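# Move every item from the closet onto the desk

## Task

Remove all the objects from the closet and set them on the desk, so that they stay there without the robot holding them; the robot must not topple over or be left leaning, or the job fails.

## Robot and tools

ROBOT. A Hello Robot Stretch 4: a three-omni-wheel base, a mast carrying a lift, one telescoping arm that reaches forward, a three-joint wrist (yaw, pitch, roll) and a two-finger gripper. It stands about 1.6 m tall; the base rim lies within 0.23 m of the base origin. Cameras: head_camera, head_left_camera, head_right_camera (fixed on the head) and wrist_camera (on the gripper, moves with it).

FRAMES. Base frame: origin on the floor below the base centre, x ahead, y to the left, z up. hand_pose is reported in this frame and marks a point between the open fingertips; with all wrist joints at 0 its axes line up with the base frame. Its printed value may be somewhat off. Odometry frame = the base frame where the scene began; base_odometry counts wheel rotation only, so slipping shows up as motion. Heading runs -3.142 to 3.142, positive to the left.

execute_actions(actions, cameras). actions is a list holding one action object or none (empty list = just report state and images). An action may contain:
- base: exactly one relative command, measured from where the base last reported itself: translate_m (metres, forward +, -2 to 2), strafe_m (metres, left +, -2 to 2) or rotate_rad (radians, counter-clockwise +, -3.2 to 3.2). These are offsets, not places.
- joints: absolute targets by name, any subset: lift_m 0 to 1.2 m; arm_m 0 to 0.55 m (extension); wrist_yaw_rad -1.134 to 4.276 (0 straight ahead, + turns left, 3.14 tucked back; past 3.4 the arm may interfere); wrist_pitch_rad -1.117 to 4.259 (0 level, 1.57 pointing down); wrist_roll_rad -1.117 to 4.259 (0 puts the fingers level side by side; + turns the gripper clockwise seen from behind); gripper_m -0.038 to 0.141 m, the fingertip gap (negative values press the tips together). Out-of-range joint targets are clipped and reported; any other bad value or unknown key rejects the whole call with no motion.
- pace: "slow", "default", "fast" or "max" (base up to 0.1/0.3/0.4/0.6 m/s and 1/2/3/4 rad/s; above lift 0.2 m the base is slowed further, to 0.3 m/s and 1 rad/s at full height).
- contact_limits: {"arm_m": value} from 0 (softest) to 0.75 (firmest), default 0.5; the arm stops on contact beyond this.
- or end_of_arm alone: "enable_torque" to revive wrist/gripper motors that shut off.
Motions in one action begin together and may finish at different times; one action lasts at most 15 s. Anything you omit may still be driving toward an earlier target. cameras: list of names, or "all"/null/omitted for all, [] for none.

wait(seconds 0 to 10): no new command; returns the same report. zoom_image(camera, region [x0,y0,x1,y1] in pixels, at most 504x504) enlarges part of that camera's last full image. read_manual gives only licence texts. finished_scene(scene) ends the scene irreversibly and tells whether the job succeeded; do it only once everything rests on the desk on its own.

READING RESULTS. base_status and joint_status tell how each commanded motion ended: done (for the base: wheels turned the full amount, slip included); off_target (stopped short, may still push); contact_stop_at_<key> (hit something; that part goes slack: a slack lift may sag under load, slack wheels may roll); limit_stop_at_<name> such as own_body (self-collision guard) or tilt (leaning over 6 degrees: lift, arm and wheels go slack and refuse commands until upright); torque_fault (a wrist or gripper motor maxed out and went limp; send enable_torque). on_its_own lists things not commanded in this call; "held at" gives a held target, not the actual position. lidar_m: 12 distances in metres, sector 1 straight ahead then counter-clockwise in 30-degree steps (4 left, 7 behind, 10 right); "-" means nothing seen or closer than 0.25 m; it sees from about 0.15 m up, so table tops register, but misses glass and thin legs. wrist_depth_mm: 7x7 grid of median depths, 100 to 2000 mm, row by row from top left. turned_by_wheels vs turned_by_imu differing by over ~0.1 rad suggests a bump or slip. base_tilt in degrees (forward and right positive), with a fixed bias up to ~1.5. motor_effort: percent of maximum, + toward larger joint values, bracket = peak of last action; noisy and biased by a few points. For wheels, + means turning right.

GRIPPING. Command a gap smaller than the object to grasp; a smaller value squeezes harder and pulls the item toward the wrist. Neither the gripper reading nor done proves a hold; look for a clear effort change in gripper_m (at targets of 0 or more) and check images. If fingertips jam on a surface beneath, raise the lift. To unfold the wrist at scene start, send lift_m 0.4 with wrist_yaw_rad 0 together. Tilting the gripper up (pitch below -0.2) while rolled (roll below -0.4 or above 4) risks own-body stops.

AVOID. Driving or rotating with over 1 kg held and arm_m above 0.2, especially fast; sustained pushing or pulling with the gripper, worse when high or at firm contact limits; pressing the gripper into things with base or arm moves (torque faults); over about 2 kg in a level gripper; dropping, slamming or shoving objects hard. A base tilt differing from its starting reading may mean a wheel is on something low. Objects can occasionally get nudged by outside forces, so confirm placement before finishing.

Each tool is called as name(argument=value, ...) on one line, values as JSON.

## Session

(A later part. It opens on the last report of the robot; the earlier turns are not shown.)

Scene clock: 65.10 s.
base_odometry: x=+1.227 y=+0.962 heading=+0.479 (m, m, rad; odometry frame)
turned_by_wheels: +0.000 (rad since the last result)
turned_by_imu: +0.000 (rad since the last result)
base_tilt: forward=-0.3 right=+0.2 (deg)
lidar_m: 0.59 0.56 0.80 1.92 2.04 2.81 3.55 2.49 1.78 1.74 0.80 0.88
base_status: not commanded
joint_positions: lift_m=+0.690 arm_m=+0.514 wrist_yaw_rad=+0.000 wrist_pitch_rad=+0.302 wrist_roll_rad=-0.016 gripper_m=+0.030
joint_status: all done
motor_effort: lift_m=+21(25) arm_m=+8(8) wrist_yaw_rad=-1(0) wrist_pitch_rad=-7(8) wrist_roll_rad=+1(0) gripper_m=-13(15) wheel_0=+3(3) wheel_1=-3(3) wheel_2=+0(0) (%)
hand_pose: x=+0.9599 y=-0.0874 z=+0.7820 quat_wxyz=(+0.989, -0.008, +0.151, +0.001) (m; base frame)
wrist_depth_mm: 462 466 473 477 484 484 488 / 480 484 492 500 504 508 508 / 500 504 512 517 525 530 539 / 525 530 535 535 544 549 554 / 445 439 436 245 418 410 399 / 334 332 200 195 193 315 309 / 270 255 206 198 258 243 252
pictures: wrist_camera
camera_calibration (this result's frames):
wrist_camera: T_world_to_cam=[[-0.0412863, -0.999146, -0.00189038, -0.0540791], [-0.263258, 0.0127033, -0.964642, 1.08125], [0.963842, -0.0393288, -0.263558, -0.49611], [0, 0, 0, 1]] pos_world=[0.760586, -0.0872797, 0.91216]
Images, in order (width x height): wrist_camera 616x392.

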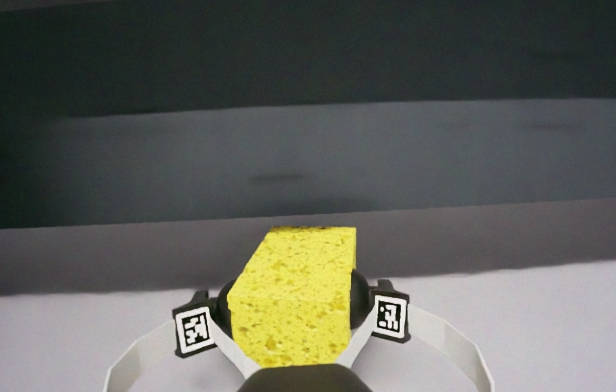

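Held. Desk appeared behind the start; back off and turn.

execute_actions(actions=[{"base":{"translate_m":-0.4},"joints":{"arm_m":0.0}}], cameras=[])

execute_actions(actions=[{"base":{"rotate_rad":3.14},"joints":{"lift_m":1.1}}], cameras=["head_camera","head_left_camera"])

Scene clock: 68.47 s.
base_odometry: x=+0.873 y=+0.778 heading=+0.479 (m, m, rad; odometry frame)
turned_by_wheels: -0.001 (rad since the last result)
turned_by_imu: +0.000 (rad since the last result)
base_tilt: forward=-0.3 right=+0.2 (deg)
lidar_m: 0.94 0.96 1.37 1.93 2.03 2.82 3.10 2.38 1.79 1.73 1.86 1.11
base_status: done
joint_positions: lift_m=+0.690 arm_m=+0.001 wrist_yaw_rad=+0.000 wrist_pitch_rad=+0.303 wrist_roll_rad=-0.016 gripper_m=+0.030
joint_status: all done
motor_effort: lift_m=+21(21) arm_m=-8(7) wrist_yaw_rad=-1(2) wrist_pitch_rad=-10(9) wrist_roll_rad=+1(0) gripper_m=-14(13) wheel_0=-4(11) wheel_1=-6(10) wheel_2=+2(14) (%)
hand_pose: x=+0.4477 y=-0.0875 z=+0.7819 quat_wxyz=(+0.989, -0.008, +0.151, +0.001) (m; base frame)
wrist_depth_mm: 634 691 1281 1255 1281 1182 917 / 654 699 1366 1397 1397 1308 778 / 691 723 1397 1336 1430 1205 788 / 723 750 1464 1499 1499 1308 798 / 750 768 1205 245 1255 1205 798 / 798 809 200 195 193 1366 842 / 842 831 206 198 1205 976 891
pictures: none
No camera images: the call's "cameras" was empty. Leave "cameras" out to get every camera's image.

Scene clock: 71.33 s.
base_odometry: x=+0.873 y=+0.778 heading=-2.666 (m, m, rad; odometry frame)
turned_by_wheels: +3.139 (rad since the last result)
turned_by_imu: +3.118 (rad since the last result)
base_tilt: forward=-0.3 right=+0.3 (deg)
lidar_m: 2.28 2.37 1.84 1.74 1.88 1.15 0.94 0.95 1.36 1.93 2.01 2.76
base_status: done
joint_positions: lift_m=+1.100 arm_m=+0.001 wrist_yaw_rad=+0.000 wrist_pitch_rad=+0.303 wrist_roll_rad=-0.016 gripper_m=+0.030
joint_status: all done
motor_effort: lift_m=+21(26) arm_m=-8(8) wrist_yaw_rad=-2(2) wrist_pitch_rad=-9(9) wrist_roll_rad=+0(1) gripper_m=-14(14) wheel_0=-3(11) wheel_1=-6(13) wheel_2=-6(14) (%)
hand_pose: x=+0.4477 y=-0.0874 z=+1.1919 quat_wxyz=(+0.989, -0.008, +0.151, +0.001) (m; base frame)
wrist_depth_mm: - - - - - - - / - - - - - - - / - - - - - - - / - - - - - - - / - - - 245 - - - / - - 201 195 193 - - / 1863 1756 206 198 1808 1661 1708
pictures: head_camera, head_left_camera
Images, in order (width x height): head_camera 420x560, head_left_camera 420x672.

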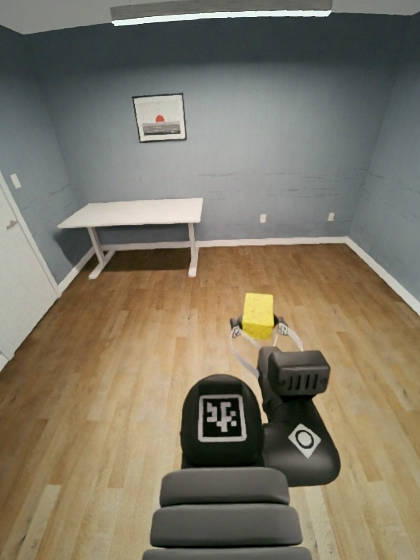

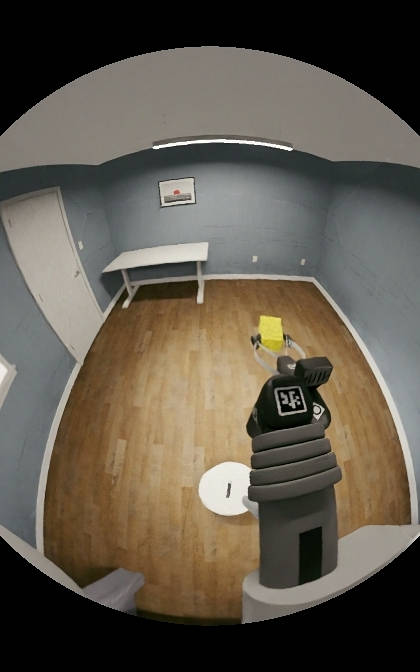

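execute_actions(actions=[{"base":{"strafe_m":0.7}}], cameras=[])

execute_actions(actions=[{"base":{"translate_m":1.4}}], cameras=["head_camera","wrist_camera"])

Scene clock: 75.63 s.
base_odometry: x=+1.193 y=+0.156 heading=-2.666 (m, m, rad; odometry frame)
turned_by_wheels: +0.000 (rad since the last result)
turned_by_imu: +0.000 (rad since the last result)
base_tilt: forward=-0.3 right=+0.3 (deg)
lidar_m: 2.24 1.54 1.08 1.04 1.10 1.60 0.91 1.28 1.32 2.61 2.72 3.20
base_status: done
joint_positions: lift_m=+1.100 arm_m=+0.001 wrist_yaw_rad=+0.000 wrist_pitch_rad=+0.303 wrist_roll_rad=-0.016 gripper_m=+0.030
joint_status: not commanded
motor_effort: lift_m=+21(21) arm_m=-8(8) wrist_yaw_rad=+0(2) wrist_pitch_rad=-10(9) wrist_roll_rad=+1(1) gripper_m=-14(15) wheel_0=-4(14) wheel_1=+3(12) wheel_2=+0(5) (%)
hand_pose: x=+0.4477 y=-0.0874 z=+1.1919 quat_wxyz=(+0.989, -0.008, +0.151, +0.001) (m; base frame)
wrist_depth_mm: 1921 - - - - - - / 1921 - - - - - - / 1921 - - - - - - / 1863 - - - - - - / 1756 - - 245 - - - / 1756 - 200 195 193 - - / 1756 1808 206 198 1756 1708 1756
pictures: none
No camera images: the call's "cameras" was empty. Leave "cameras" out to get every camera's image.

Scene clock: 81.80 s.
base_odometry: x=-0.051 y=-0.486 heading=-2.665 (m, m, rad; odometry frame)
turned_by_wheels: +0.001 (rad since the last result)
turned_by_imu: -0.004 (rad since the last result)
base_tilt: forward=-0.2 right=+0.3 (deg)
lidar_m: 0.88 0.92 1.08 1.05 1.12 1.53 2.33 2.49 2.73 2.63 2.37 0.90
base_status: done
joint_positions: lift_m=+1.100 arm_m=+0.001 wrist_yaw_rad=+0.000 wrist_pitch_rad=+0.303 wrist_roll_rad=-0.016 gripper_m=+0.030
joint_status: not commanded
motor_effort: lift_m=+21(21) arm_m=-8(8) wrist_yaw_rad=-1(1) wrist_pitch_rad=-9(9) wrist_roll_rad=+0(1) gripper_m=-12(14) wheel_0=+4(10) wheel_1=+6(15) wheel_2=-3(14) (%)
hand_pose: x=+0.4477 y=-0.0874 z=+1.1920 quat_wxyz=(+0.989, -0.008, +0.151, +0.001) (m; base frame)
wrist_depth_mm: 1281 1308 1336 1336 1366 1366 1397 / 1336 1366 1366 1397 1430 1430 1464 / 1397 1397 1430 1464 1464 1499 1499 / 1464 1464 1537 1537 1537 1576 1576 / 1397 1397 1397 245 1336 1661 1661 / 1042 1025 200 195 192 1708 1756 / 842 798 206 198 820 809 1708
pictures: head_camera, wrist_camera
camera_calibration (this result's frames):
wrist_camera: T_world_to_cam=[[-0.0412323, -0.999148, -0.00187846, -0.074474], [-0.263635, 0.012693, -0.964539, 1.34188], [0.963741, -0.039275, -0.263934, 0.106103], [0, 0, 0, 1]] pos_world=[0.248439, -0.0872757, 1.32216]
Images, in order (width x height): head_camera 420x560, wrist_camera 616x392.

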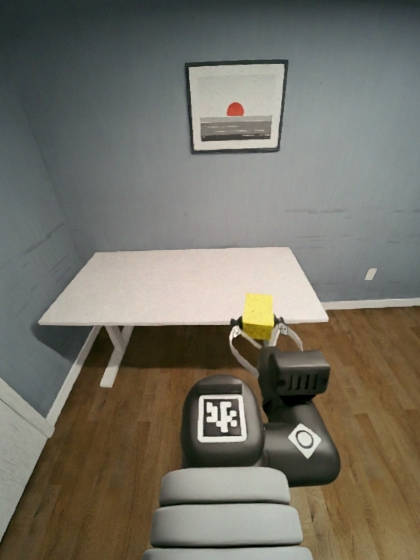

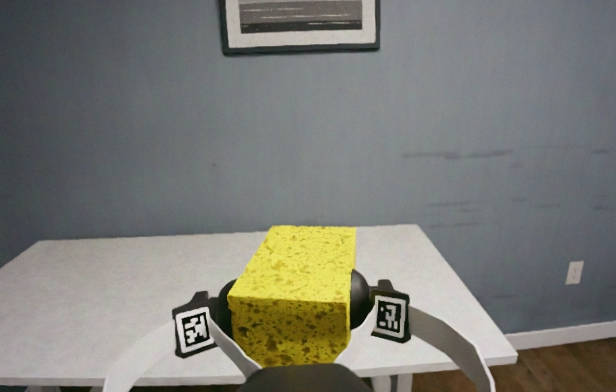

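execute_actions(actions=[{"base":{"translate_m":0.2},"joints":{"arm_m":0.42}}], cameras=[])

execute_actions(actions=[{"joints":{"lift_m":0.74}}], cameras=["head_camera"])

Scene clock: 84.80 s.
base_odometry: x=-0.228 y=-0.577 heading=-2.665 (m, m, rad; odometry frame)
turned_by_wheels: +0.000 (rad since the last result)
turned_by_imu: -0.001 (rad since the last result)
base_tilt: forward=-0.4 right=+0.2 (deg)
lidar_m: 0.67 0.70 1.02 1.03 1.09 1.53 2.55 2.69 2.72 2.62 2.09 0.69
base_status: done
joint_positions: lift_m=+1.100 arm_m=+0.419 wrist_yaw_rad=+0.000 wrist_pitch_rad=+0.302 wrist_roll_rad=-0.016 gripper_m=+0.030
joint_status: all done
motor_effort: lift_m=+21(21) arm_m=+8(12) wrist_yaw_rad=-1(0) wrist_pitch_rad=-8(9) wrist_roll_rad=+0(1) gripper_m=-14(13) wheel_0=+5(9) wheel_1=+6(11) wheel_2=-5(14) (%)
hand_pose: x=+0.8649 y=-0.0874 z=+1.1920 quat_wxyz=(+0.989, -0.008, +0.151, +0.001) (m; base frame)
wrist_depth_mm: 732 759 732 759 768 778 798 / 768 778 788 798 809 831 820 / 798 809 820 831 842 854 854 / 842 854 866 866 878 891 917 / 878 891 891 245 917 931 960 / 931 931 200 195 193 976 1025 / 831 798 206 198 809 759 1078
pictures: none
No camera images: the call's "cameras" was empty. Leave "cameras" out to get every camera's image.

Scene clock: 87.30 s.
base_odometry: x=-0.228 y=-0.577 heading=-2.665 (m, m, rad; odometry frame)
turned_by_wheels: +0.000 (rad since the last result)
turned_by_imu: +0.000 (rad since the last result)
base_tilt: forward=-0.3 right=+0.2 (deg)
lidar_m: 0.66 0.72 0.99 1.03 1.09 1.52 2.55 2.68 2.74 2.62 2.11 0.69
base_status: not commanded
joint_positions: lift_m=+0.740 arm_m=+0.419 wrist_yaw_rad=+0.000 wrist_pitch_rad=+0.302 wrist_roll_rad=-0.016 gripper_m=+0.030
joint_status: all done
motor_effort: lift_m=+15(18) arm_m=+8(8) wrist_yaw_rad=-1(2) wrist_pitch_rad=-8(8) wrist_roll_rad=+0(1) gripper_m=-14(14) wheel_0=+4(4) wheel_1=+5(6) wheel_2=-5(4) (%)
hand_pose: x=+0.8649 y=-0.0874 z=+0.8326 quat_wxyz=(+0.989, -0.008, +0.151, +0.001) (m; base frame)
wrist_depth_mm: 723 741 759 768 778 788 798 / 778 778 788 798 798 820 820 / 798 820 831 842 842 866 866 / 820 788 778 750 732 715 878 / 544 535 535 244 508 500 488 / 404 407 200 195 192 382 375 / 327 310 207 198 315 297 314
pictures: head_camera
Images, in order (width x height): head_camera 420x560.

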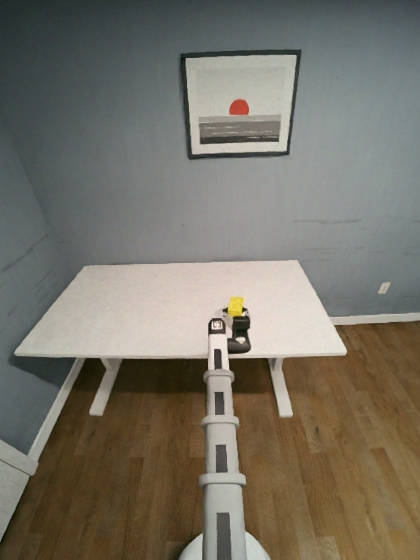

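execute_actions(actions=[{"joints":{"lift_m":0.668},"pace":"slow"}], cameras=[])

execute_actions(actions=[{"joints":{"gripper_m":0.141}}], cameras=[])

execute_actions(actions=[{"joints":{"lift_m":0.78}}], cameras=[])

execute_actions(actions=[{"base":{"translate_m":-1.6},"joints":{"arm_m":0.0}}], cameras=["head_camera"])

execute_actions(actions=[{"base":{"rotate_rad":-3.14},"joints":{"lift_m":0.5}}], cameras=["head_camera"])

Scene clock: 89.67 s.
base_odometry: x=-0.228 y=-0.577 heading=-2.665 (m, m, rad; odometry frame)
turned_by_wheels: +0.000 (rad since the last result)
turned_by_imu: +0.000 (rad since the last result)
base_tilt: forward=-0.4 right=+0.2 (deg)
lidar_m: 0.68 0.72 1.01 1.04 1.09 1.50 2.56 2.70 2.75 2.63 2.10 0.70
base_status: not commanded
joint_positions: lift_m=+0.668 arm_m=+0.419 wrist_yaw_rad=+0.000 wrist_pitch_rad=+0.302 wrist_roll_rad=-0.016 gripper_m=+0.030
joint_status: all done
motor_effort: lift_m=+14(13) arm_m=+8(8) wrist_yaw_rad=-1(1) wrist_pitch_rad=-8(8) wrist_roll_rad=+0(0) gripper_m=-14(12) wheel_0=+5(4) wheel_1=+5(5) wheel_2=-4(4) (%)
hand_pose: x=+0.8649 y=-0.0874 z=+0.7606 quat_wxyz=(+0.989, -0.008, +0.151, +0.001) (m; base frame)
wrist_depth_mm: 732 750 759 759 778 778 788 / 768 768 788 798 809 820 820 / 798 809 809 820 831 842 866 / 569 549 535 521 504 492 484 / 375 373 366 245 353 345 336 / 281 279 200 195 193 264 259 / 227 214 206 198 217 205 216
pictures: none
No camera images: the call's "cameras" was empty. Leave "cameras" out to get every camera's image.

Scene clock: 91.77 s.
base_odometry: x=-0.228 y=-0.577 heading=-2.665 (m, m, rad; odometry frame)
turned_by_wheels: +0.000 (rad since the last result)
turned_by_imu: +0.000 (rad since the last result)
base_tilt: forward=-0.3 right=+0.3 (deg)
lidar_m: 0.68 0.71 1.02 1.05 1.09 1.54 2.53 2.71 2.75 2.62 2.10 0.69
base_status: not commanded
joint_positions: lift_m=+0.668 arm_m=+0.419 wrist_yaw_rad=+0.000 wrist_pitch_rad=+0.302 wrist_roll_rad=-0.016 gripper_m=+0.141
joint_status: all done
motor_effort: lift_m=+14(14) arm_m=+8(8) wrist_yaw_rad=-1(1) wrist_pitch_rad=-9(9) wrist_roll_rad=+0(1) gripper_m=+1(13) wheel_0=+4(4) wheel_1=+5(6) wheel_2=-4(4) (%)
hand_pose: x=+0.8649 y=-0.0874 z=+0.7606 quat_wxyz=(+0.989, -0.008, +0.151, +0.001) (m; base frame)
wrist_depth_mm: 741 750 750 768 768 788 788 / 768 778 778 798 809 809 820 / 798 809 820 820 831 842 854 / 564 554 530 517 504 492 484 / 377 373 368 260 330 343 336 / 281 216 278 202 215 240 259 / 227 223 220 148 218 213 216
pictures: none
No camera images: the call's "cameras" was empty. Leave "cameras" out to get every camera's image.

Scene clock: 93.27 s.
base_odometry: x=-0.228 y=-0.577 heading=-2.665 (m, m, rad; odometry frame)
turned_by_wheels: +0.000 (rad since the last result)
turned_by_imu: +0.000 (rad since the last result)
base_tilt: forward=-0.1 right=+0.2 (deg)
lidar_m: 0.67 0.72 1.01 1.04 1.10 1.53 2.55 2.70 2.76 2.62 2.07 0.71
base_status: not commanded
joint_positions: lift_m=+0.780 arm_m=+0.419 wrist_yaw_rad=+0.000 wrist_pitch_rad=+0.302 wrist_roll_rad=-0.016 gripper_m=+0.141
joint_status: all done
motor_effort: lift_m=+22(23) arm_m=+8(8) wrist_yaw_rad=-1(2) wrist_pitch_rad=-8(8) wrist_roll_rad=+1(0) gripper_m=+0(0) wheel_0=+4(4) wheel_1=+6(5) wheel_2=-4(4) (%)
hand_pose: x=+0.8649 y=-0.0874 z=+0.8720 quat_wxyz=(+0.989, -0.008, +0.151, +0.001) (m; base frame)
wrist_depth_mm: 732 741 759 768 778 778 798 / 759 778 788 798 798 820 831 / 809 820 820 842 842 866 866 / 842 854 854 854 866 842 904 / 640 627 621 609 597 585 574 / 473 216 473 466 418 407 439 / 384 379 377 148 377 362 364
pictures: none
No camera images: the call's "cameras" was empty. Leave "cameras" out to get every camera's image.

Scene clock: 100.10 s.
base_odometry: x=+1.193 y=+0.156 heading=-2.665 (m, m, rad; odometry frame)
turned_by_wheels: -0.001 (rad since the last result)
turned_by_imu: +0.003 (rad since the last result)
base_tilt: forward=-0.2 right=+0.3 (deg)
lidar_m: 2.26 1.54 1.08 1.04 1.12 1.54 0.92 1.28 1.33 2.64 2.74 3.16
base_status: done
joint_positions: lift_m=+0.780 arm_m=+0.001 wrist_yaw_rad=+0.000 wrist_pitch_rad=+0.302 wrist_roll_rad=-0.016 gripper_m=+0.141
joint_status: all done
motor_effort: lift_m=+21(21) arm_m=-8(10) wrist_yaw_rad=+0(1) wrist_pitch_rad=-8(9) wrist_roll_rad=+0(0) gripper_m=+2(0) wheel_0=-5(10) wheel_1=-6(14) wheel_2=+3(14) (%)
hand_pose: x=+0.4477 y=-0.0874 z=+0.8720 quat_wxyz=(+0.989, -0.008, +0.151, +0.001) (m; base frame)
wrist_depth_mm: 1921 - - - - - - / 1921 - - - - - - / 1921 - - - - - - / 1863 - - - - - - / 1808 - - - - - - / 1661 216 1708 1708 1537 1499 1618 / 1430 1366 1366 148 1397 1336 1308
pictures: head_camera
Images, in order (width x height): head_camera 420x560.

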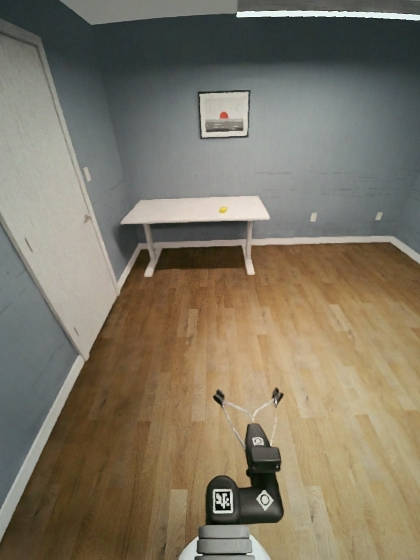

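Scene clock: 102.97 s.
base_odometry: x=+1.193 y=+0.156 heading=+0.479 (m, m, rad; odometry frame)
turned_by_wheels: -3.139 (rad since the last result)
turned_by_imu: -3.119 (rad since the last result)
base_tilt: forward=-0.3 right=+0.3 (deg)
lidar_m: 0.88 1.29 1.34 2.66 2.79 3.22 3.09 1.55 1.08 1.02 1.09 1.55
base_status: done
joint_positions: lift_m=+0.500 arm_m=+0.001 wrist_yaw_rad=+0.000 wrist_pitch_rad=+0.302 wrist_roll_rad=-0.016 gripper_m=+0.141
joint_status: all done
motor_effort: lift_m=+15(22) arm_m=-8(8) wrist_yaw_rad=+0(1) wrist_pitch_rad=-9(9) wrist_roll_rad=-1(1) gripper_m=+1(0) wheel_0=+3(10) wheel_1=+6(14) wheel_2=+3(12) (%)
hand_pose: x=+0.4477 y=-0.0874 z=+0.5926 quat_wxyz=(+0.989, -0.008, +0.151, +0.001) (m; base frame)
wrist_depth_mm: 1281 1281 634 640 1336 1336 1336 / 1308 1336 654 654 1430 1397 1366 / 1366 1397 691 691 1430 1464 1430 / 1160 1281 1060 723 1499 1537 1464 / 1537 1537 1464 750 1576 1537 1366 / 1229 216 1182 798 1098 1060 1138 / 991 991 960 149 991 946 960
pictures: head_camera
Images, in order (width x height): head_camera 420x560.

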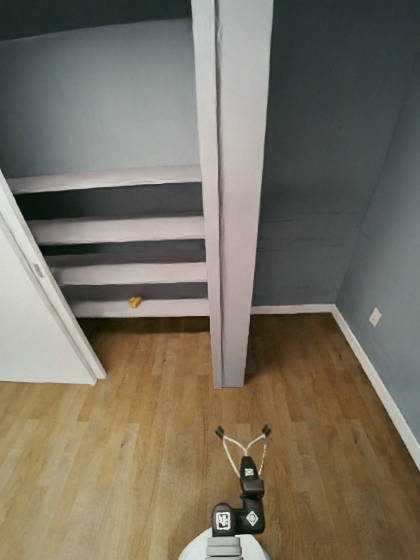

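execute_actions(actions=[{"base":{"strafe_m":0.66},"joints":{"lift_m":0.45}}], cameras=[])

execute_actions(actions=[{"base":{"translate_m":0.35},"joints":{"arm_m":0.15}}], cameras=["head_camera","wrist_camera"])

Scene clock: 106.93 s.
base_odometry: x=+0.889 y=+0.742 heading=+0.479 (m, m, rad; odometry frame)
turned_by_wheels: +0.000 (rad since the last result)
turned_by_imu: +0.000 (rad since the last result)
base_tilt: forward=-0.3 right=+0.3 (deg)
lidar_m: 0.96 0.96 1.38 1.98 2.10 2.89 3.09 2.40 1.77 1.69 1.80 1.09
base_status: done
joint_positions: lift_m=+0.450 arm_m=+0.001 wrist_yaw_rad=+0.000 wrist_pitch_rad=+0.302 wrist_roll_rad=-0.016 gripper_m=+0.141
joint_status: all done
motor_effort: lift_m=+15(14) arm_m=-8(8) wrist_yaw_rad=-1(0) wrist_pitch_rad=-9(8) wrist_roll_rad=+0(0) gripper_m=+0(0) wheel_0=-4(13) wheel_1=+5(14) wheel_2=+0(1) (%)
hand_pose: x=+0.4477 y=-0.0874 z=+0.5425 quat_wxyz=(+0.989, -0.008, +0.151, +0.001) (m; base frame)
wrist_depth_mm: 634 691 1336 1336 1336 1118 732 / 668 715 1336 1366 1397 1229 723 / 691 750 1397 1397 1430 1160 750 / 732 768 1499 1537 1537 1255 759 / 759 798 1499 1499 1430 1281 798 / 809 216 1160 1138 1025 904 854 / 842 854 904 148 917 878 866
pictures: none
No camera images: the call's "cameras" was empty. Leave "cameras" out to get every camera's image.

Scene clock: 109.57 s.
base_odometry: x=+1.199 y=+0.903 heading=+0.479 (m, m, rad; odometry frame)
turned_by_wheels: +0.000 (rad since the last result)
turned_by_imu: -0.001 (rad since the last result)
base_tilt: forward=-0.2 right=+0.2 (deg)
lidar_m: 0.90 0.64 0.87 1.97 2.07 2.89 3.50 2.43 1.73 1.69 0.83 0.87
base_status: done
joint_positions: lift_m=+0.450 arm_m=+0.149 wrist_yaw_rad=+0.000 wrist_pitch_rad=+0.302 wrist_roll_rad=-0.016 gripper_m=+0.141
joint_status: all done
motor_effort: lift_m=+15(15) arm_m=+8(7) wrist_yaw_rad=-1(0) wrist_pitch_rad=-8(9) wrist_roll_rad=+1(1) gripper_m=-1(1) wheel_0=+5(11) wheel_1=+5(9) wheel_2=-4(14) (%)
hand_pose: x=+0.5949 y=-0.0874 z=+0.5425 quat_wxyz=(+0.989, -0.008, +0.151, +0.001) (m; base frame)
wrist_depth_mm: 831 831 676 723 759 759 732 / 878 878 891 917 904 917 866 / 904 917 931 946 960 960 878 / 904 878 866 831 809 798 768 / 647 640 627 654 647 1060 820 / 1042 216 1060 1078 1025 1008 904 / 946 931 917 148 917 878 854
pictures: head_camera, wrist_camera
camera_calibration (this result's frames):
wrist_camera: T_world_to_cam=[[-0.0412297, -0.999148, -0.00188989, -0.069618], [-0.263366, 0.0126923, -0.964612, 0.754154], [0.963814, -0.039273, -0.263665, -0.207393], [0, 0, 0, 1]] pos_world=[0.395637, -0.0872756, 0.672653]
Images, in order (width x height): head_camera 420x560, wrist_camera 616x392.

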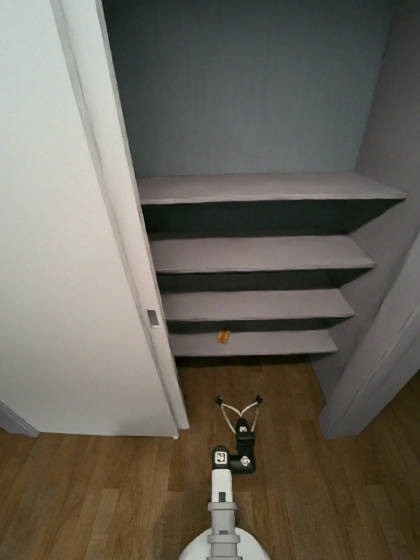

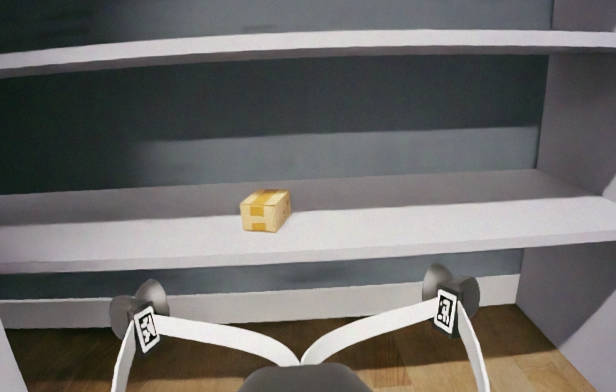

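execute_actions(actions=[{"base":{"strafe_m":0.048},"joints":{"lift_m":0.36}}], cameras=[])

execute_actions(actions=[{"base":{"translate_m":0.15},"joints":{"arm_m":0.2}}], cameras=[])

execute_actions(actions=[{"joints":{"arm_m":0.4},"pace":"slow","contact_limits":{"arm_m":0.15}}], cameras=["wrist_camera"])

Scene clock: 111.73 s.
base_odometry: x=+1.177 y=+0.946 heading=+0.479 (m, m, rad; odometry frame)
turned_by_wheels: +0.000 (rad since the last result)
turned_by_imu: +0.000 (rad since the last result)
base_tilt: forward=-0.2 right=+0.3 (deg)
lidar_m: 0.65 0.63 0.87 1.91 2.03 2.81 3.50 2.51 1.81 1.74 0.86 0.93
base_status: done
joint_positions: lift_m=+0.360 arm_m=+0.149 wrist_yaw_rad=+0.000 wrist_pitch_rad=+0.302 wrist_roll_rad=-0.016 gripper_m=+0.141
joint_status: all done
motor_effort: lift_m=+15(15) arm_m=+8(8) wrist_yaw_rad=+0(1) wrist_pitch_rad=-8(9) wrist_roll_rad=+1(2) gripper_m=+0(2) wheel_0=-4(9) wheel_1=+5(15) wheel_2=+0(3) (%)
hand_pose: x=+0.5949 y=-0.0874 z=+0.4526 quat_wxyz=(+0.989, -0.008, +0.151, +0.001) (m; base frame)
wrist_depth_mm: 820 854 866 866 878 878 878 / 878 891 904 904 904 917 917 / 904 904 917 931 931 891 866 / 647 634 609 634 640 627 866 / 1008 1025 1025 1042 1042 1042 960 / 946 216 991 991 878 854 878 / 343 788 798 148 798 768 759
pictures: none
No camera images: the call's "cameras" was empty. Leave "cameras" out to get every camera's image.

Scene clock: 113.57 s.
base_odometry: x=+1.310 y=+1.015 heading=+0.480 (m, m, rad; odometry frame)
turned_by_wheels: +0.000 (rad since the last result)
turned_by_imu: +0.000 (rad since the last result)
base_tilt: forward=-0.2 right=+0.3 (deg)
lidar_m: 0.51 0.47 0.67 1.92 2.05 2.82 3.63 2.51 1.80 1.76 0.78 0.78
base_status: done
joint_positions: lift_m=+0.360 arm_m=+0.199 wrist_yaw_rad=+0.000 wrist_pitch_rad=+0.302 wrist_roll_rad=-0.016 gripper_m=+0.141
joint_status: all done
motor_effort: lift_m=+15(14) arm_m=+8(12) wrist_yaw_rad=-1(0) wrist_pitch_rad=-8(9) wrist_roll_rad=+0(1) gripper_m=-1(1) wheel_0=+3(5) wheel_1=+6(10) wheel_2=-4(13) (%)
hand_pose: x=+0.6449 y=-0.0874 z=+0.4526 quat_wxyz=(+0.989, -0.008, +0.151, +0.001) (m; base frame)
wrist_depth_mm: 661 668 676 683 691 691 699 / 683 691 699 707 715 723 723 / 723 723 732 741 741 750 759 / 591 574 554 455 525 512 500 / 392 384 379 377 389 387 402 / 820 216 842 842 842 854 866 / 798 798 798 148 788 759 759
pictures: none
No camera images: the call's "cameras" was empty. Leave "cameras" out to get every camera's image.

Scene clock: 116.83 s.
base_odometry: x=+1.310 y=+1.015 heading=+0.480 (m, m, rad; odometry frame)
turned_by_wheels: +0.000 (rad since the last result)
turned_by_imu: -0.001 (rad since the last result)
base_tilt: forward=-0.3 right=+0.3 (deg)
lidar_m: 0.50 0.49 0.62 1.91 2.04 2.81 3.62 2.52 1.82 1.75 0.78 0.79
base_status: not commanded
joint_positions: lift_m=+0.360 arm_m=+0.399 wrist_yaw_rad=+0.000 wrist_pitch_rad=+0.302 wrist_roll_rad=-0.016 gripper_m=+0.141
joint_status: all done
motor_effort: lift_m=+15(14) arm_m=+8(8) wrist_yaw_rad=-1(0) wrist_pitch_rad=-9(8) wrist_roll_rad=-1(1) gripper_m=+1(1) wheel_0=+3(3) wheel_1=+5(6) wheel_2=-4(4) (%)
contact_limits: arm_m 0.15
hand_pose: x=+0.8449 y=-0.0874 z=+0.4526 quat_wxyz=(+0.989, -0.008, +0.151, +0.001) (m; base frame)
wrist_depth_mm: 480 484 492 500 504 508 512 / 500 504 512 517 521 525 530 / 521 525 535 539 549 554 554 / 539 544 544 535 525 512 500 / 389 387 379 263 364 357 349 / 290 216 274 236 256 250 270 / 236 232 229 149 230 221 220
pictures: wrist_camera
camera_calibration (this result's frames):
wrist_camera: T_world_to_cam=[[-0.0412789, -0.999146, -0.00189009, -0.0594541], [-0.263365, 0.0127055, -0.964612, 0.733243], [0.963813, -0.0393203, -0.263665, -0.472016], [0, 0, 0, 1]] pos_world=[0.645591, -0.0872793, 0.582728]
Images, in order (width x height): wrist_camera 616x392.

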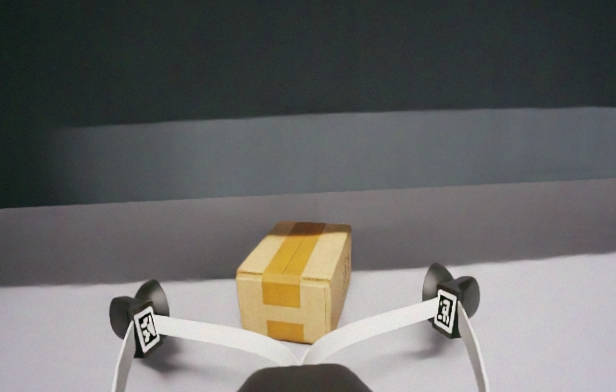

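execute_actions(actions=[{"joints":{"arm_m":0.475,"lift_m":0.35},"pace":"slow"}], cameras=[])

execute_actions(actions=[{"joints":{"gripper_m":0.015}}], cameras=[])

execute_actions(actions=[{"joints":{"lift_m":0.39}}], cameras=["wrist_camera"])

Scene clock: 119.30 s.
base_odometry: x=+1.310 y=+1.015 heading=+0.480 (m, m, rad; odometry frame)
turned_by_wheels: +0.000 (rad since the last result)
turned_by_imu: +0.000 (rad since the last result)
base_tilt: forward=-0.2 right=+0.3 (deg)
lidar_m: 0.53 0.48 0.64 1.92 2.03 2.83 3.66 2.49 1.81 1.76 0.76 0.78
base_status: not commanded
joint_positions: lift_m=+0.350 arm_m=+0.474 wrist_yaw_rad=+0.000 wrist_pitch_rad=+0.302 wrist_roll_rad=-0.016 gripper_m=+0.141
joint_status: all done
motor_effort: lift_m=+14(16) arm_m=+8(10) wrist_yaw_rad=-1(0) wrist_pitch_rad=-9(9) wrist_roll_rad=-1(0) gripper_m=+1(1) wheel_0=+3(3) wheel_1=+6(6) wheel_2=-4(4) (%)
hand_pose: x=+0.9198 y=-0.0874 z=+0.4426 quat_wxyz=(+0.989, -0.008, +0.151, +0.001) (m; base frame)
wrist_depth_mm: 413 418 424 427 430 436 439 / 430 433 439 442 445 452 455 / 445 455 462 466 469 477 477 / 466 469 473 477 484 480 469 / 366 362 357 238 342 336 327 / 272 216 193 182 216 235 253 / 221 213 181 148 213 208 211
pictures: none
No camera images: the call's "cameras" was empty. Leave "cameras" out to get every camera's image.

Scene clock: 121.53 s.
base_odometry: x=+1.310 y=+1.015 heading=+0.480 (m, m, rad; odometry frame)
turned_by_wheels: +0.000 (rad since the last result)
turned_by_imu: +0.000 (rad since the last result)
base_tilt: forward=-0.2 right=+0.3 (deg)
lidar_m: 0.52 0.47 0.66 1.92 2.05 2.83 3.64 2.51 1.83 1.77 0.79 0.77
base_status: not commanded
joint_positions: lift_m=+0.350 arm_m=+0.474 wrist_yaw_rad=+0.000 wrist_pitch_rad=+0.303 wrist_roll_rad=-0.016 gripper_m=+0.015
joint_status: all done
motor_effort: lift_m=+14(14) arm_m=+8(8) wrist_yaw_rad=-1(2) wrist_pitch_rad=-10(10) wrist_roll_rad=+0(0) gripper_m=-15(17) wheel_0=+3(3) wheel_1=+5(6) wheel_2=-4(4) (%)
hand_pose: x=+0.9198 y=-0.0874 z=+0.4424 quat_wxyz=(+0.989, -0.008, +0.151, +0.001) (m; base frame)
wrist_depth_mm: 415 415 421 427 430 433 436 / 433 436 436 445 449 455 455 / 449 452 459 466 469 477 477 / 466 473 477 477 484 477 466 / 362 357 353 229 342 332 325 / 271 271 186 175 189 256 251 / 220 190 175 163 206 198 209
pictures: none
No camera images: the call's "cameras" was empty. Leave "cameras" out to get every camera's image.

Scene clock: 122.53 s.
base_odometry: x=+1.310 y=+1.015 heading=+0.480 (m, m, rad; odometry frame)
turned_by_wheels: +0.000 (rad since the last result)
turned_by_imu: +0.000 (rad since the last result)
base_tilt: forward=-0.3 right=+0.3 (deg)
lidar_m: 0.53 0.48 0.66 1.92 2.04 2.79 3.63 2.47 1.81 1.76 0.77 0.78
base_status: not commanded
joint_positions: lift_m=+0.390 arm_m=+0.474 wrist_yaw_rad=+0.000 wrist_pitch_rad=+0.303 wrist_roll_rad=-0.016 gripper_m=+0.015
joint_status: all done
motor_effort: lift_m=+21(26) arm_m=+8(8) wrist_yaw_rad=-1(1) wrist_pitch_rad=-11(11) wrist_roll_rad=-2(0) gripper_m=-16(17) wheel_0=+3(3) wheel_1=+6(6) wheel_2=-4(4) (%)
hand_pose: x=+0.9198 y=-0.0874 z=+0.4817 quat_wxyz=(+0.988, -0.008, +0.151, +0.001) (m; base frame)
wrist_depth_mm: 413 418 421 427 433 436 436 / 430 436 439 442 445 452 455 / 449 455 459 466 469 473 477 / 469 477 480 484 492 500 500 / 455 449 445 230 427 418 407 / 340 340 185 175 189 320 312 / 276 215 175 163 258 248 258
pictures: wrist_camera
camera_calibration (this result's frames):
wrist_camera: T_world_to_cam=[[-0.0413079, -0.999145, -0.00185067, -0.0563061], [-0.264282, 0.0127125, -0.964362, 0.781814], [0.963561, -0.0393466, -0.264581, -0.53587], [0, 0, 0, 1]] pos_world=[0.720637, -0.0872814, 0.612066]
Images, in order (width x height): wrist_camera 616x392.

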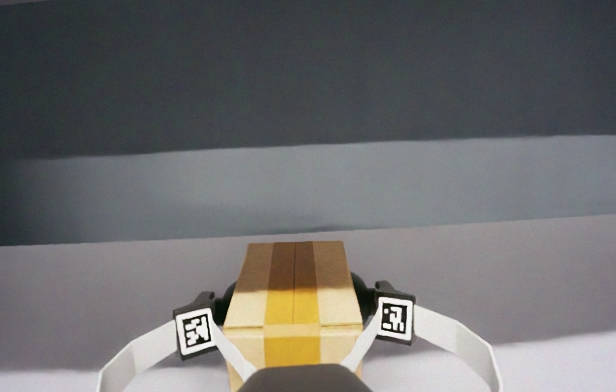

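execute_actions(actions=[{"base":{"translate_m":-0.45},"joints":{"arm_m":0.0}}], cameras=[])

execute_actions(actions=[{"base":{"rotate_rad":3.14},"joints":{"lift_m":0.9}}], cameras=[])

execute_actions(actions=[{"base":{"strafe_m":1.05}}], cameras=[])

execute_actions(actions=[{"base":{"translate_m":1.5}}], cameras=["head_camera"])

Scene clock: 126.27 s.
base_odometry: x=+0.911 y=+0.807 heading=+0.479 (m, m, rad; odometry frame)
turned_by_wheels: +0.000 (rad since the last result)
turned_by_imu: +0.000 (rad since the last result)
base_tilt: forward=-0.2 right=+0.3 (deg)
lidar_m: 0.90 0.92 1.31 1.92 2.04 2.80 3.16 2.41 1.78 1.74 1.86 1.08
base_status: done
joint_positions: lift_m=+0.390 arm_m=+0.001 wrist_yaw_rad=+0.000 wrist_pitch_rad=+0.304 wrist_roll_rad=-0.016 gripper_m=+0.015
joint_status: all done
motor_effort: lift_m=+21(22) arm_m=-8(12) wrist_yaw_rad=-1(2) wrist_pitch_rad=-13(13) wrist_roll_rad=-1(0) gripper_m=-16(16) wheel_0=-4(8) wheel_1=-5(10) wheel_2=+4(13) (%)
hand_pose: x=+0.4476 y=-0.0875 z=+0.4816 quat_wxyz=(+0.988, -0.008, +0.151, +0.001) (m; base frame)
wrist_depth_mm: 591 640 1255 1229 1255 1205 904 / 615 661 1308 1336 1336 1308 931 / 647 691 1366 1366 1281 1255 946 / 676 691 1430 1464 1464 1366 820 / 707 723 1366 229 1336 1205 820 / 741 759 185 175 189 991 820 / 778 473 176 163 798 768 798
pictures: none
No camera images: the call's "cameras" was empty. Leave "cameras" out to get every camera's image.

Scene clock: 129.23 s.
base_odometry: x=+0.911 y=+0.807 heading=-2.665 (m, m, rad; odometry frame)
turned_by_wheels: +3.139 (rad since the last result)
turned_by_imu: +3.118 (rad since the last result)
base_tilt: forward=-0.4 right=+0.3 (deg)
lidar_m: 2.30 2.40 1.86 1.77 1.87 1.10 0.91 0.93 1.28 1.93 2.02 2.77
base_status: done
joint_positions: lift_m=+0.900 arm_m=+0.001 wrist_yaw_rad=+0.000 wrist_pitch_rad=+0.304 wrist_roll_rad=-0.016 gripper_m=+0.015
joint_status: all done
motor_effort: lift_m=+22(17) arm_m=-8(8) wrist_yaw_rad=-1(2) wrist_pitch_rad=-12(12) wrist_roll_rad=+0(1) gripper_m=-15(16) wheel_0=-5(8) wheel_1=-5(8) wheel_2=-5(14) (%)
hand_pose: x=+0.4476 y=-0.0874 z=+0.9916 quat_wxyz=(+0.988, -0.008, +0.151, +0.001) (m; base frame)
wrist_depth_mm: - - - - - - - / - - - - - - - / - - - - - - - / - - - - - - - / - - - 229 - - - / 1921 1983 185 175 189 1808 1756 / 1576 820 175 163 1499 1397 1499
pictures: none
No camera images: the call's "cameras" was empty. Leave "cameras" out to get every camera's image.

Scene clock: 134.07 s.
base_odometry: x=+1.393 y=-0.125 heading=-2.665 (m, m, rad; odometry frame)
turned_by_wheels: +0.000 (rad since the last result)
turned_by_imu: +0.000 (rad since the last result)
base_tilt: forward=-0.2 right=+0.3 (deg)
lidar_m: 2.31 1.06 0.73 0.68 0.73 1.09 0.87 0.88 1.52 2.98 3.07 2.42
base_status: done
joint_positions: lift_m=+0.900 arm_m=+0.001 wrist_yaw_rad=+0.000 wrist_pitch_rad=+0.304 wrist_roll_rad=-0.016 gripper_m=+0.015
joint_status: not commanded
motor_effort: lift_m=+21(21) arm_m=-8(8) wrist_yaw_rad=-1(0) wrist_pitch_rad=-12(12) wrist_roll_rad=-1(0) gripper_m=-16(17) wheel_0=-5(14) wheel_1=+4(16) wheel_2=+0(4) (%)
hand_pose: x=+0.4476 y=-0.0874 z=+0.9917 quat_wxyz=(+0.988, -0.008, +0.151, +0.001) (m; base frame)
wrist_depth_mm: 1336 - - - - - - / 1336 - - - - - - / 1336 - - - - - - / 1281 - - - - - - / 1281 1863 - 230 - - - / 1255 1708 186 174 189 1808 1808 / 1255 171 175 163 1464 1430 1464
pictures: none
No camera images: the call's "cameras" was empty. Leave "cameras" out to get every camera's image.

Scene clock: 140.57 s.
base_odometry: x=+0.061 y=-0.814 heading=-2.664 (m, m, rad; odometry frame)
turned_by_wheels: +0.000 (rad since the last result)
turned_by_imu: -0.005 (rad since the last result)
base_tilt: forward=-0.2 right=+0.3 (deg)
lidar_m: 0.82 0.88 0.74 0.70 0.75 1.04 2.38 2.71 3.13 2.98 1.17 0.85
base_status: done
joint_positions: lift_m=+0.900 arm_m=+0.001 wrist_yaw_rad=+0.000 wrist_pitch_rad=+0.304 wrist_roll_rad=-0.016 gripper_m=+0.015
joint_status: not commanded
motor_effort: lift_m=+21(21) arm_m=-8(8) wrist_yaw_rad=-1(2) wrist_pitch_rad=-11(12) wrist_roll_rad=+0(1) gripper_m=-17(16) wheel_0=+5(8) wheel_1=+5(6) wheel_2=-5(15) (%)
hand_pose: x=+0.4476 y=-0.0874 z=+0.9917 quat_wxyz=(+0.988, -0.008, +0.151, +0.001) (m; base frame)
wrist_depth_mm: 1229 1255 1281 1281 1308 1336 1308 / 1281 1281 1336 1336 1336 1366 1366 / 1336 1366 1366 1397 1430 1430 1499 / 1336 1336 1308 1255 1229 1205 1464 / 917 917 904 229 866 831 820 / 723 723 186 175 189 1118 1708 / 1255 640 175 163 1499 1182 1464
pictures: head_camera
Images, in order (width x height): head_camera 420x560.

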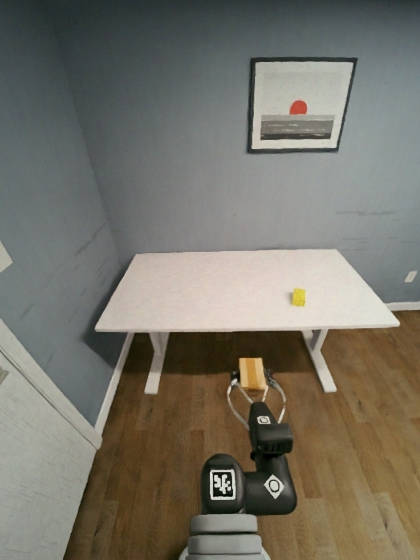

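execute_actions(actions=[{"base":{"translate_m":0.15},"joints":{"arm_m":0.42}}], cameras=[])

execute_actions(actions=[{"joints":{"lift_m":0.667}}], cameras=["head_camera"])

execute_actions(actions=[{"joints":{"gripper_m":0.12}}], cameras=[])

execute_actions(actions=[{"joints":{"lift_m":0.78}}], cameras=[])

execute_actions(actions=[{"base":{"translate_m":-1.5},"joints":{"arm_m":0.0}}], cameras=["head_camera"])

Scene clock: 143.77 s.
base_odometry: x=-0.072 y=-0.883 heading=-2.664 (m, m, rad; odometry frame)
turned_by_wheels: +0.001 (rad since the last result)
turned_by_imu: +0.000 (rad since the last result)
base_tilt: forward=-0.4 right=+0.3 (deg)
lidar_m: 0.68 0.75 0.72 0.69 0.75 1.06 2.52 2.83 3.08 2.96 0.98 0.70
base_status: done
joint_positions: lift_m=+0.900 arm_m=+0.419 wrist_yaw_rad=+0.000 wrist_pitch_rad=+0.303 wrist_roll_rad=-0.016 gripper_m=+0.015
joint_status: all done
motor_effort: lift_m=+21(21) arm_m=+8(9) wrist_yaw_rad=-1(1) wrist_pitch_rad=-12(12) wrist_roll_rad=+1(0) gripper_m=-17(17) wheel_0=+4(6) wheel_1=+6(9) wheel_2=-3(14) (%)
hand_pose: x=+0.8648 y=-0.0874 z=+0.9918 quat_wxyz=(+0.988, -0.008, +0.151, +0.001) (m; base frame)
wrist_depth_mm: 732 741 759 768 768 778 798 / 759 778 788 798 798 820 820 / 798 809 820 842 842 854 866 / 831 854 854 866 878 891 891 / 866 866 878 229 854 842 809 / 683 683 186 175 189 640 634 / 549 347 175 163 517 500 517
pictures: none
No camera images: the call's "cameras" was empty. Leave "cameras" out to get every camera's image.

Scene clock: 145.80 s.
base_odometry: x=-0.072 y=-0.883 heading=-2.664 (m, m, rad; odometry frame)
turned_by_wheels: +0.000 (rad since the last result)
turned_by_imu: +0.000 (rad since the last result)
base_tilt: forward=-0.3 right=+0.3 (deg)
lidar_m: 0.69 0.70 0.70 0.69 0.74 1.02 2.52 2.82 3.09 2.97 0.97 0.71
base_status: not commanded
joint_positions: lift_m=+0.667 arm_m=+0.419 wrist_yaw_rad=+0.000 wrist_pitch_rad=+0.303 wrist_roll_rad=-0.016 gripper_m=+0.015
joint_status: all done
motor_effort: lift_m=+15(19) arm_m=+8(8) wrist_yaw_rad=-2(2) wrist_pitch_rad=-11(12) wrist_roll_rad=+1(0) gripper_m=-16(16) wheel_0=+4(4) wheel_1=+6(7) wheel_2=-3(3) (%)
hand_pose: x=+0.8648 y=-0.0874 z=+0.7593 quat_wxyz=(+0.988, -0.008, +0.151, +0.001) (m; base frame)
wrist_depth_mm: 741 732 759 768 778 778 788 / 759 778 788 798 798 820 820 / 798 798 820 820 831 831 842 / 559 539 525 512 500 484 473 / 370 368 362 229 349 342 332 / 276 277 186 175 189 260 256 / 224 192 175 163 211 202 213
pictures: head_camera
Images, in order (width x height): head_camera 420x560.

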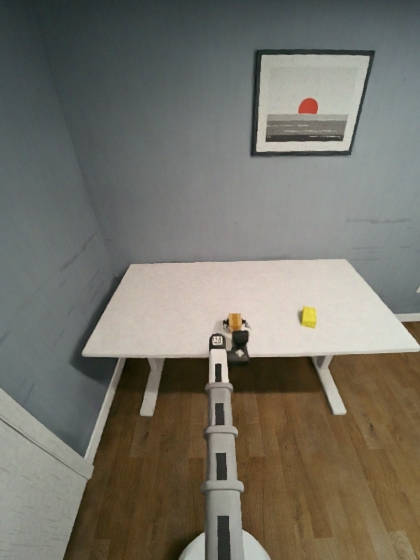

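Scene clock: 147.70 s.
base_odometry: x=-0.072 y=-0.883 heading=-2.664 (m, m, rad; odometry frame)
turned_by_wheels: +0.000 (rad since the last result)
turned_by_imu: +0.000 (rad since the last result)
base_tilt: forward=-0.3 right=+0.3 (deg)
lidar_m: 0.70 0.72 0.71 0.71 0.75 1.05 2.52 2.83 3.11 2.98 0.99 0.69
base_status: not commanded
joint_positions: lift_m=+0.667 arm_m=+0.419 wrist_yaw_rad=+0.000 wrist_pitch_rad=+0.303 wrist_roll_rad=-0.016 gripper_m=+0.120
joint_status: all done
motor_effort: lift_m=+15(15) arm_m=+8(8) wrist_yaw_rad=-2(2) wrist_pitch_rad=-9(12) wrist_roll_rad=+0(0) gripper_m=-1(18) wheel_0=+4(4) wheel_1=+7(6) wheel_2=-3(3) (%)
hand_pose: x=+0.8649 y=-0.0874 z=+0.7594 quat_wxyz=(+0.989, -0.008, +0.151, +0.001) (m; base frame)
wrist_depth_mm: 732 741 750 768 768 778 788 / 759 768 788 788 809 820 820 / 798 809 809 820 820 831 842 / 559 549 530 517 500 488 480 / 373 370 364 246 351 343 334 / 278 253 213 188 201 252 257 / 225 217 213 149 216 211 214
pictures: none
No camera images: the call's "cameras" was empty. Leave "cameras" out to get every camera's image.

Scene clock: 149.20 s.
base_odometry: x=-0.072 y=-0.883 heading=-2.664 (m, m, rad; odometry frame)
turned_by_wheels: +0.000 (rad since the last result)
turned_by_imu: +0.000 (rad since the last result)
base_tilt: forward=-0.4 right=+0.2 (deg)
lidar_m: 0.68 0.71 0.70 0.71 0.74 1.02 2.53 2.84 3.10 2.97 0.94 0.71
base_status: not commanded
joint_positions: lift_m=+0.780 arm_m=+0.419 wrist_yaw_rad=+0.000 wrist_pitch_rad=+0.303 wrist_roll_rad=-0.016 gripper_m=+0.120
joint_status: all done
motor_effort: lift_m=+21(25) arm_m=+8(8) wrist_yaw_rad=-1(2) wrist_pitch_rad=-10(10) wrist_roll_rad=+2(0) gripper_m=+0(0) wheel_0=+4(5) wheel_1=+7(6) wheel_2=-3(3) (%)
hand_pose: x=+0.8649 y=-0.0874 z=+0.8719 quat_wxyz=(+0.989, -0.008, +0.151, +0.001) (m; base frame)
wrist_depth_mm: 732 741 759 768 778 778 798 / 768 768 778 798 809 831 820 / 798 809 820 831 842 866 866 / 820 842 854 854 866 831 809 / 634 627 621 609 597 580 574 / 477 433 469 462 205 430 436 / 384 370 377 149 370 359 366
pictures: none
No camera images: the call's "cameras" was empty. Leave "cameras" out to get every camera's image.

Scene clock: 155.70 s.
base_odometry: x=+1.260 y=-0.194 heading=-2.664 (m, m, rad; odometry frame)
turned_by_wheels: +0.000 (rad since the last result)
turned_by_imu: +0.002 (rad since the last result)
base_tilt: forward=-0.2 right=+0.3 (deg)
lidar_m: 2.18 1.06 0.73 0.67 0.72 1.08 1.04 1.04 1.60 2.97 3.11 2.25
base_status: done
joint_positions: lift_m=+0.780 arm_m=+0.001 wrist_yaw_rad=+0.000 wrist_pitch_rad=+0.302 wrist_roll_rad=-0.016 gripper_m=+0.120
joint_status: all done
motor_effort: lift_m=+21(21) arm_m=-8(9) wrist_yaw_rad=+1(2) wrist_pitch_rad=-9(9) wrist_roll_rad=+1(1) gripper_m=-1(1) wheel_0=-4(7) wheel_1=-5(12) wheel_2=+4(15) (%)
hand_pose: x=+0.4477 y=-0.0874 z=+0.8720 quat_wxyz=(+0.989, -0.008, +0.151, +0.001) (m; base frame)
wrist_depth_mm: 1336 - - - - - - / 1336 - - - - - - / 1308 - - - - - - / 1308 - - - - - - / 1308 1921 - - - - - / 1255 1537 1708 1708 204 1576 1576 / 1229 1336 1366 149 1336 1308 1308
pictures: head_camera
Images, in order (width x height): head_camera 420x560.

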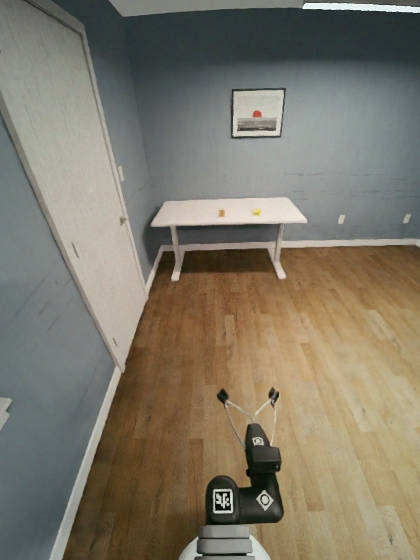

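execute_actions(actions=[{"base":{"rotate_rad":-3.16},"joints":{"lift_m":0.8,"wrist_pitch_rad":0.0,"gripper_m":0.0}}], cameras=[])

execute_actions(actions=[{"base":{"strafe_m":1.2}}], cameras=["head_camera","wrist_camera"])

Scene clock: 159.60 s.
base_odometry: x=+1.260 y=-0.194 heading=+0.460 (m, m, rad; odometry frame)
turned_by_wheels: -3.159 (rad since the last result)
turned_by_imu: -3.139 (rad since the last result)
base_tilt: forward=-0.3 right=+0.3 (deg)
lidar_m: 1.04 1.06 1.60 3.00 3.13 2.29 3.00 1.06 0.74 0.70 0.72 1.06
base_status: done
joint_positions: lift_m=+0.800 arm_m=+0.001 wrist_yaw_rad=+0.000 wrist_pitch_rad=+0.003 wrist_roll_rad=-0.016 gripper_m=+0.000
joint_status: all done
motor_effort: lift_m=+20(23) arm_m=-8(8) wrist_yaw_rad=-1(2) wrist_pitch_rad=-9(15) wrist_roll_rad=-1(0) gripper_m=-4(5) wheel_0=+3(11) wheel_1=+7(15) wheel_2=+4(12) (%)
hand_pose: x=+0.4608 y=-0.0874 z=+0.9772 quat_wxyz=(+1.000, -0.008, +0.001, +0.000) (m; base frame)
wrist_depth_mm: 788 788 1537 1537 1576 1229 891 / 778 798 1499 1537 1576 1255 891 / 1118 788 1537 1537 1576 1281 904 / 1499 788 1537 1576 1537 1308 931 / 1464 788 1430 1537 1576 1308 946 / 1308 798 1025 204 1537 1366 931 / 1430 798 178 164 878 1255 931
pictures: none
No camera images: the call's "cameras" was empty. Leave "cameras" out to get every camera's image.

Scene clock: 164.93 s.
base_odometry: x=+0.727 y=+0.881 heading=+0.460 (m, m, rad; odometry frame)
turned_by_wheels: +0.000 (rad since the last result)
turned_by_imu: +0.000 (rad since the last result)
base_tilt: forward=-0.2 right=+0.3 (deg)
lidar_m: 1.02 1.05 1.43 1.78 1.86 2.58 2.53 2.27 2.02 1.88 1.99 1.29
base_status: done
joint_positions: lift_m=+0.800 arm_m=+0.001 wrist_yaw_rad=+0.000 wrist_pitch_rad=+0.003 wrist_roll_rad=-0.016 gripper_m=+0.000
joint_status: not commanded
motor_effort: lift_m=+20(20) arm_m=-8(8) wrist_yaw_rad=-1(0) wrist_pitch_rad=-9(10) wrist_roll_rad=+1(1) gripper_m=-4(4) wheel_0=-3(10) wheel_1=+4(15) wheel_2=+0(4) (%)
hand_pose: x=+0.4608 y=-0.0874 z=+0.9772 quat_wxyz=(+1.000, -0.008, +0.001, +0.000) (m; base frame)
wrist_depth_mm: 788 788 842 1499 1537 1499 1078 / 788 798 854 1537 1576 1336 1098 / 798 788 842 1537 1576 1576 1118 / 788 798 866 1537 1576 1576 1138 / 778 798 820 1499 1537 1499 1160 / 788 798 809 204 1229 1537 1160 / 798 809 178 164 715 1366 1138
pictures: head_camera, wrist_camera
camera_calibration (this result's frames):
wrist_camera: T_world_to_cam=[[-0.0389501, -0.999143, -0.0139967, -0.0635773], [0.0330774, 0.0127105, -0.999372, 1.03552], [0.998694, -0.0393887, 0.032554, -0.269088], [0, 0, 0, 1]] pos_world=[0.232008, -0.0872839, 1.04274]
Images, in order (width x height): head_camera 420x560, wrist_camera 616x392.

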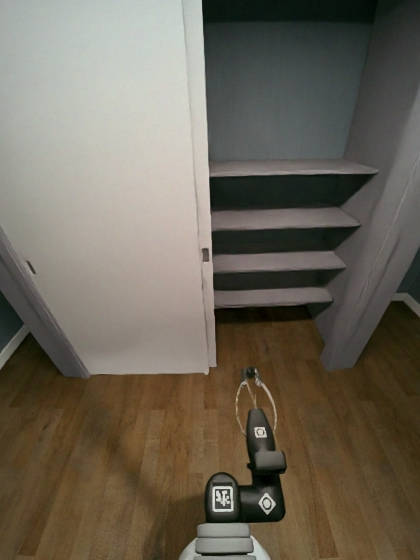

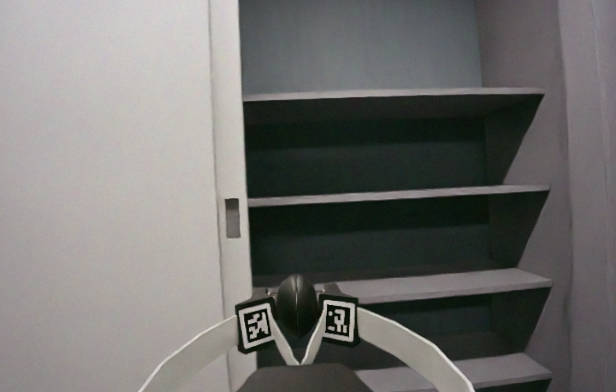

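execute_actions(actions=[{"base":{"strafe_m":0.11},"joints":{"gripper_m":0.035}}], cameras=[])

execute_actions(actions=[{"base":{"translate_m":0.47}}], cameras=["wrist_camera"])

Scene clock: 168.47 s.
base_odometry: x=+0.678 y=+0.980 heading=+0.460 (m, m, rad; odometry frame)
turned_by_wheels: +0.000 (rad since the last result)
turned_by_imu: +0.000 (rad since the last result)
base_tilt: forward=-0.4 right=+0.2 (deg)
lidar_m: 1.01 1.04 1.42 1.66 1.74 2.39 2.58 2.26 2.12 2.00 1.46 1.35
base_status: done
joint_positions: lift_m=+0.800 arm_m=+0.001 wrist_yaw_rad=+0.000 wrist_pitch_rad=+0.003 wrist_roll_rad=-0.016 gripper_m=+0.035
joint_status: all done
motor_effort: lift_m=+20(20) arm_m=-8(8) wrist_yaw_rad=-2(1) wrist_pitch_rad=-9(9) wrist_roll_rad=+1(0) gripper_m=-4(4) wheel_0=-4(12) wheel_1=+5(18) wheel_2=+0(0) (%)
hand_pose: x=+0.4608 y=-0.0874 z=+0.9772 quat_wxyz=(+1.000, -0.008, +0.001, +0.000) (m; base frame)
wrist_depth_mm: 778 788 809 1499 1537 1537 1205 / 788 798 798 1255 1499 1537 1205 / 788 788 809 1499 1537 1576 1281 / 798 798 798 1499 1576 1537 1229 / 788 788 798 1499 1576 1576 1281 / 798 798 214 866 210 1618 1229 / 788 809 809 156 1255 1281 1229
pictures: none
No camera images: the call's "cameras" was empty. Leave "cameras" out to get every camera's image.

Scene clock: 171.50 s.
base_odometry: x=+1.099 y=+1.188 heading=+0.461 (m, m, rad; odometry frame)
turned_by_wheels: +0.000 (rad since the last result)
turned_by_imu: -0.001 (rad since the last result)
base_tilt: forward=-0.3 right=+0.3 (deg)
lidar_m: 0.53 0.56 0.80 1.66 1.75 2.38 3.50 2.80 2.10 2.00 1.06 0.91
base_status: done
joint_positions: lift_m=+0.800 arm_m=+0.001 wrist_yaw_rad=+0.000 wrist_pitch_rad=+0.003 wrist_roll_rad=-0.016 gripper_m=+0.035
joint_status: not commanded
motor_effort: lift_m=+20(20) arm_m=-8(8) wrist_yaw_rad=+0(2) wrist_pitch_rad=-9(10) wrist_roll_rad=+0(1) gripper_m=-3(4) wheel_0=+2(10) wheel_1=+7(4) wheel_2=-5(13) (%)
hand_pose: x=+0.4608 y=-0.0874 z=+0.9772 quat_wxyz=(+1.000, -0.008, +0.001, +0.000) (m; base frame)
wrist_depth_mm: 332 336 340 683 723 732 768 / 332 338 342 878 1008 1025 1042 / 332 338 342 1060 1078 1098 1118 / 334 340 343 668 1078 1078 1098 / 334 338 342 1060 1078 1098 1118 / 334 340 213 394 211 960 904 / 336 338 343 156 676 707 1118
pictures: wrist_camera
camera_calibration (this result's frames):
wrist_camera: T_world_to_cam=[[-0.0388873, -0.999146, -0.0139967, -0.063589], [0.0330765, 0.0127125, -0.999372, 1.03552], [0.998696, -0.0393258, 0.0325539, -0.269067], [0, 0, 0, 1]] pos_world=[0.231992, -0.0872801, 1.04274]
Images, in order (width x height): wrist_camera 616x392.

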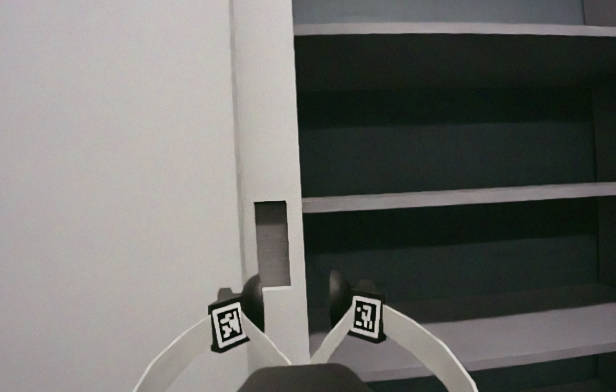

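execute_actions(actions=[{"base":{"strafe_m":-0.006},"joints":{"arm_m":0.22},"contact_limits":{"arm_m":0.15},"pace":"slow"}], cameras=["wrist_camera"])

Scene clock: 174.90 s.
base_odometry: x=+1.101 y=+1.183 heading=+0.460 (m, m, rad; odometry frame)
turned_by_wheels: -0.001 (rad since the last result)
turned_by_imu: +0.003 (rad since the last result)
base_tilt: forward=-0.3 right=+0.3 (deg)
lidar_m: 0.55 0.58 0.81 1.67 1.73 2.41 3.50 2.79 2.10 2.01 1.03 0.91
base_status: done
joint_positions: lift_m=+0.800 arm_m=+0.164 wrist_yaw_rad=-0.006 wrist_pitch_rad=+0.002 wrist_roll_rad=-0.016 gripper_m=+0.035
joint_status: arm_m contact_stop (moved +0.163 of +0.219)
on_its_own: arm_m is slack since a contact_stop (your +0.220 is given up); wrist_yaw_rad is at rest, and its effort (+16) is outside its rest range (-13 to +13)
motor_effort: lift_m=+20(21) arm_m=+0(23) wrist_yaw_rad=+16(23) wrist_pitch_rad=-6(12) wrist_roll_rad=+0(0) gripper_m=-1(4) wheel_0=+2(9) wheel_1=+0(7) wheel_2=-9(10) (%)
contact_limits: arm_m 0.15
hand_pose: x=+0.6232 y=-0.0891 z=+0.9775 quat_wxyz=(+1.000, -0.008, +0.001, -0.003) (m; base frame)
wrist_depth_mm: 177 179 228 627 676 676 683 / 178 180 229 878 917 931 946 / 178 180 229 917 917 931 946 / 179 180 230 500 917 931 946 / 179 181 230 904 917 931 946 / 179 181 193 233 211 931 904 / 179 181 191 153 647 661 654
pictures: wrist_camera
camera_calibration (this result's frames):
wrist_camera: T_world_to_cam=[[-0.0447568, -0.998899, -0.0140285, -0.0552555], [0.0341509, 0.0125045, -0.999338, 1.02974], [0.998414, -0.0452063, 0.0335537, -0.432641], [0, 0, 0, 1]] pos_world=[0.394315, -0.0876293, 1.0428]
Images, in order (width x height): wrist_camera 616x392.

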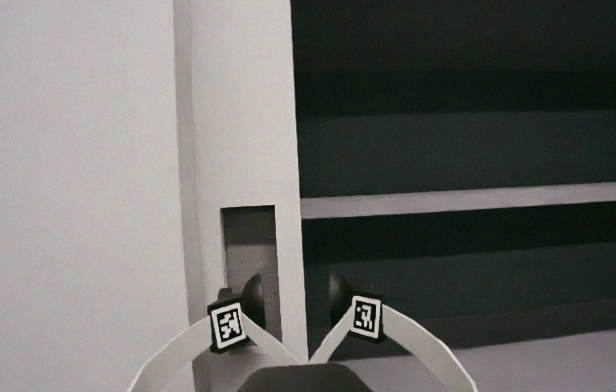

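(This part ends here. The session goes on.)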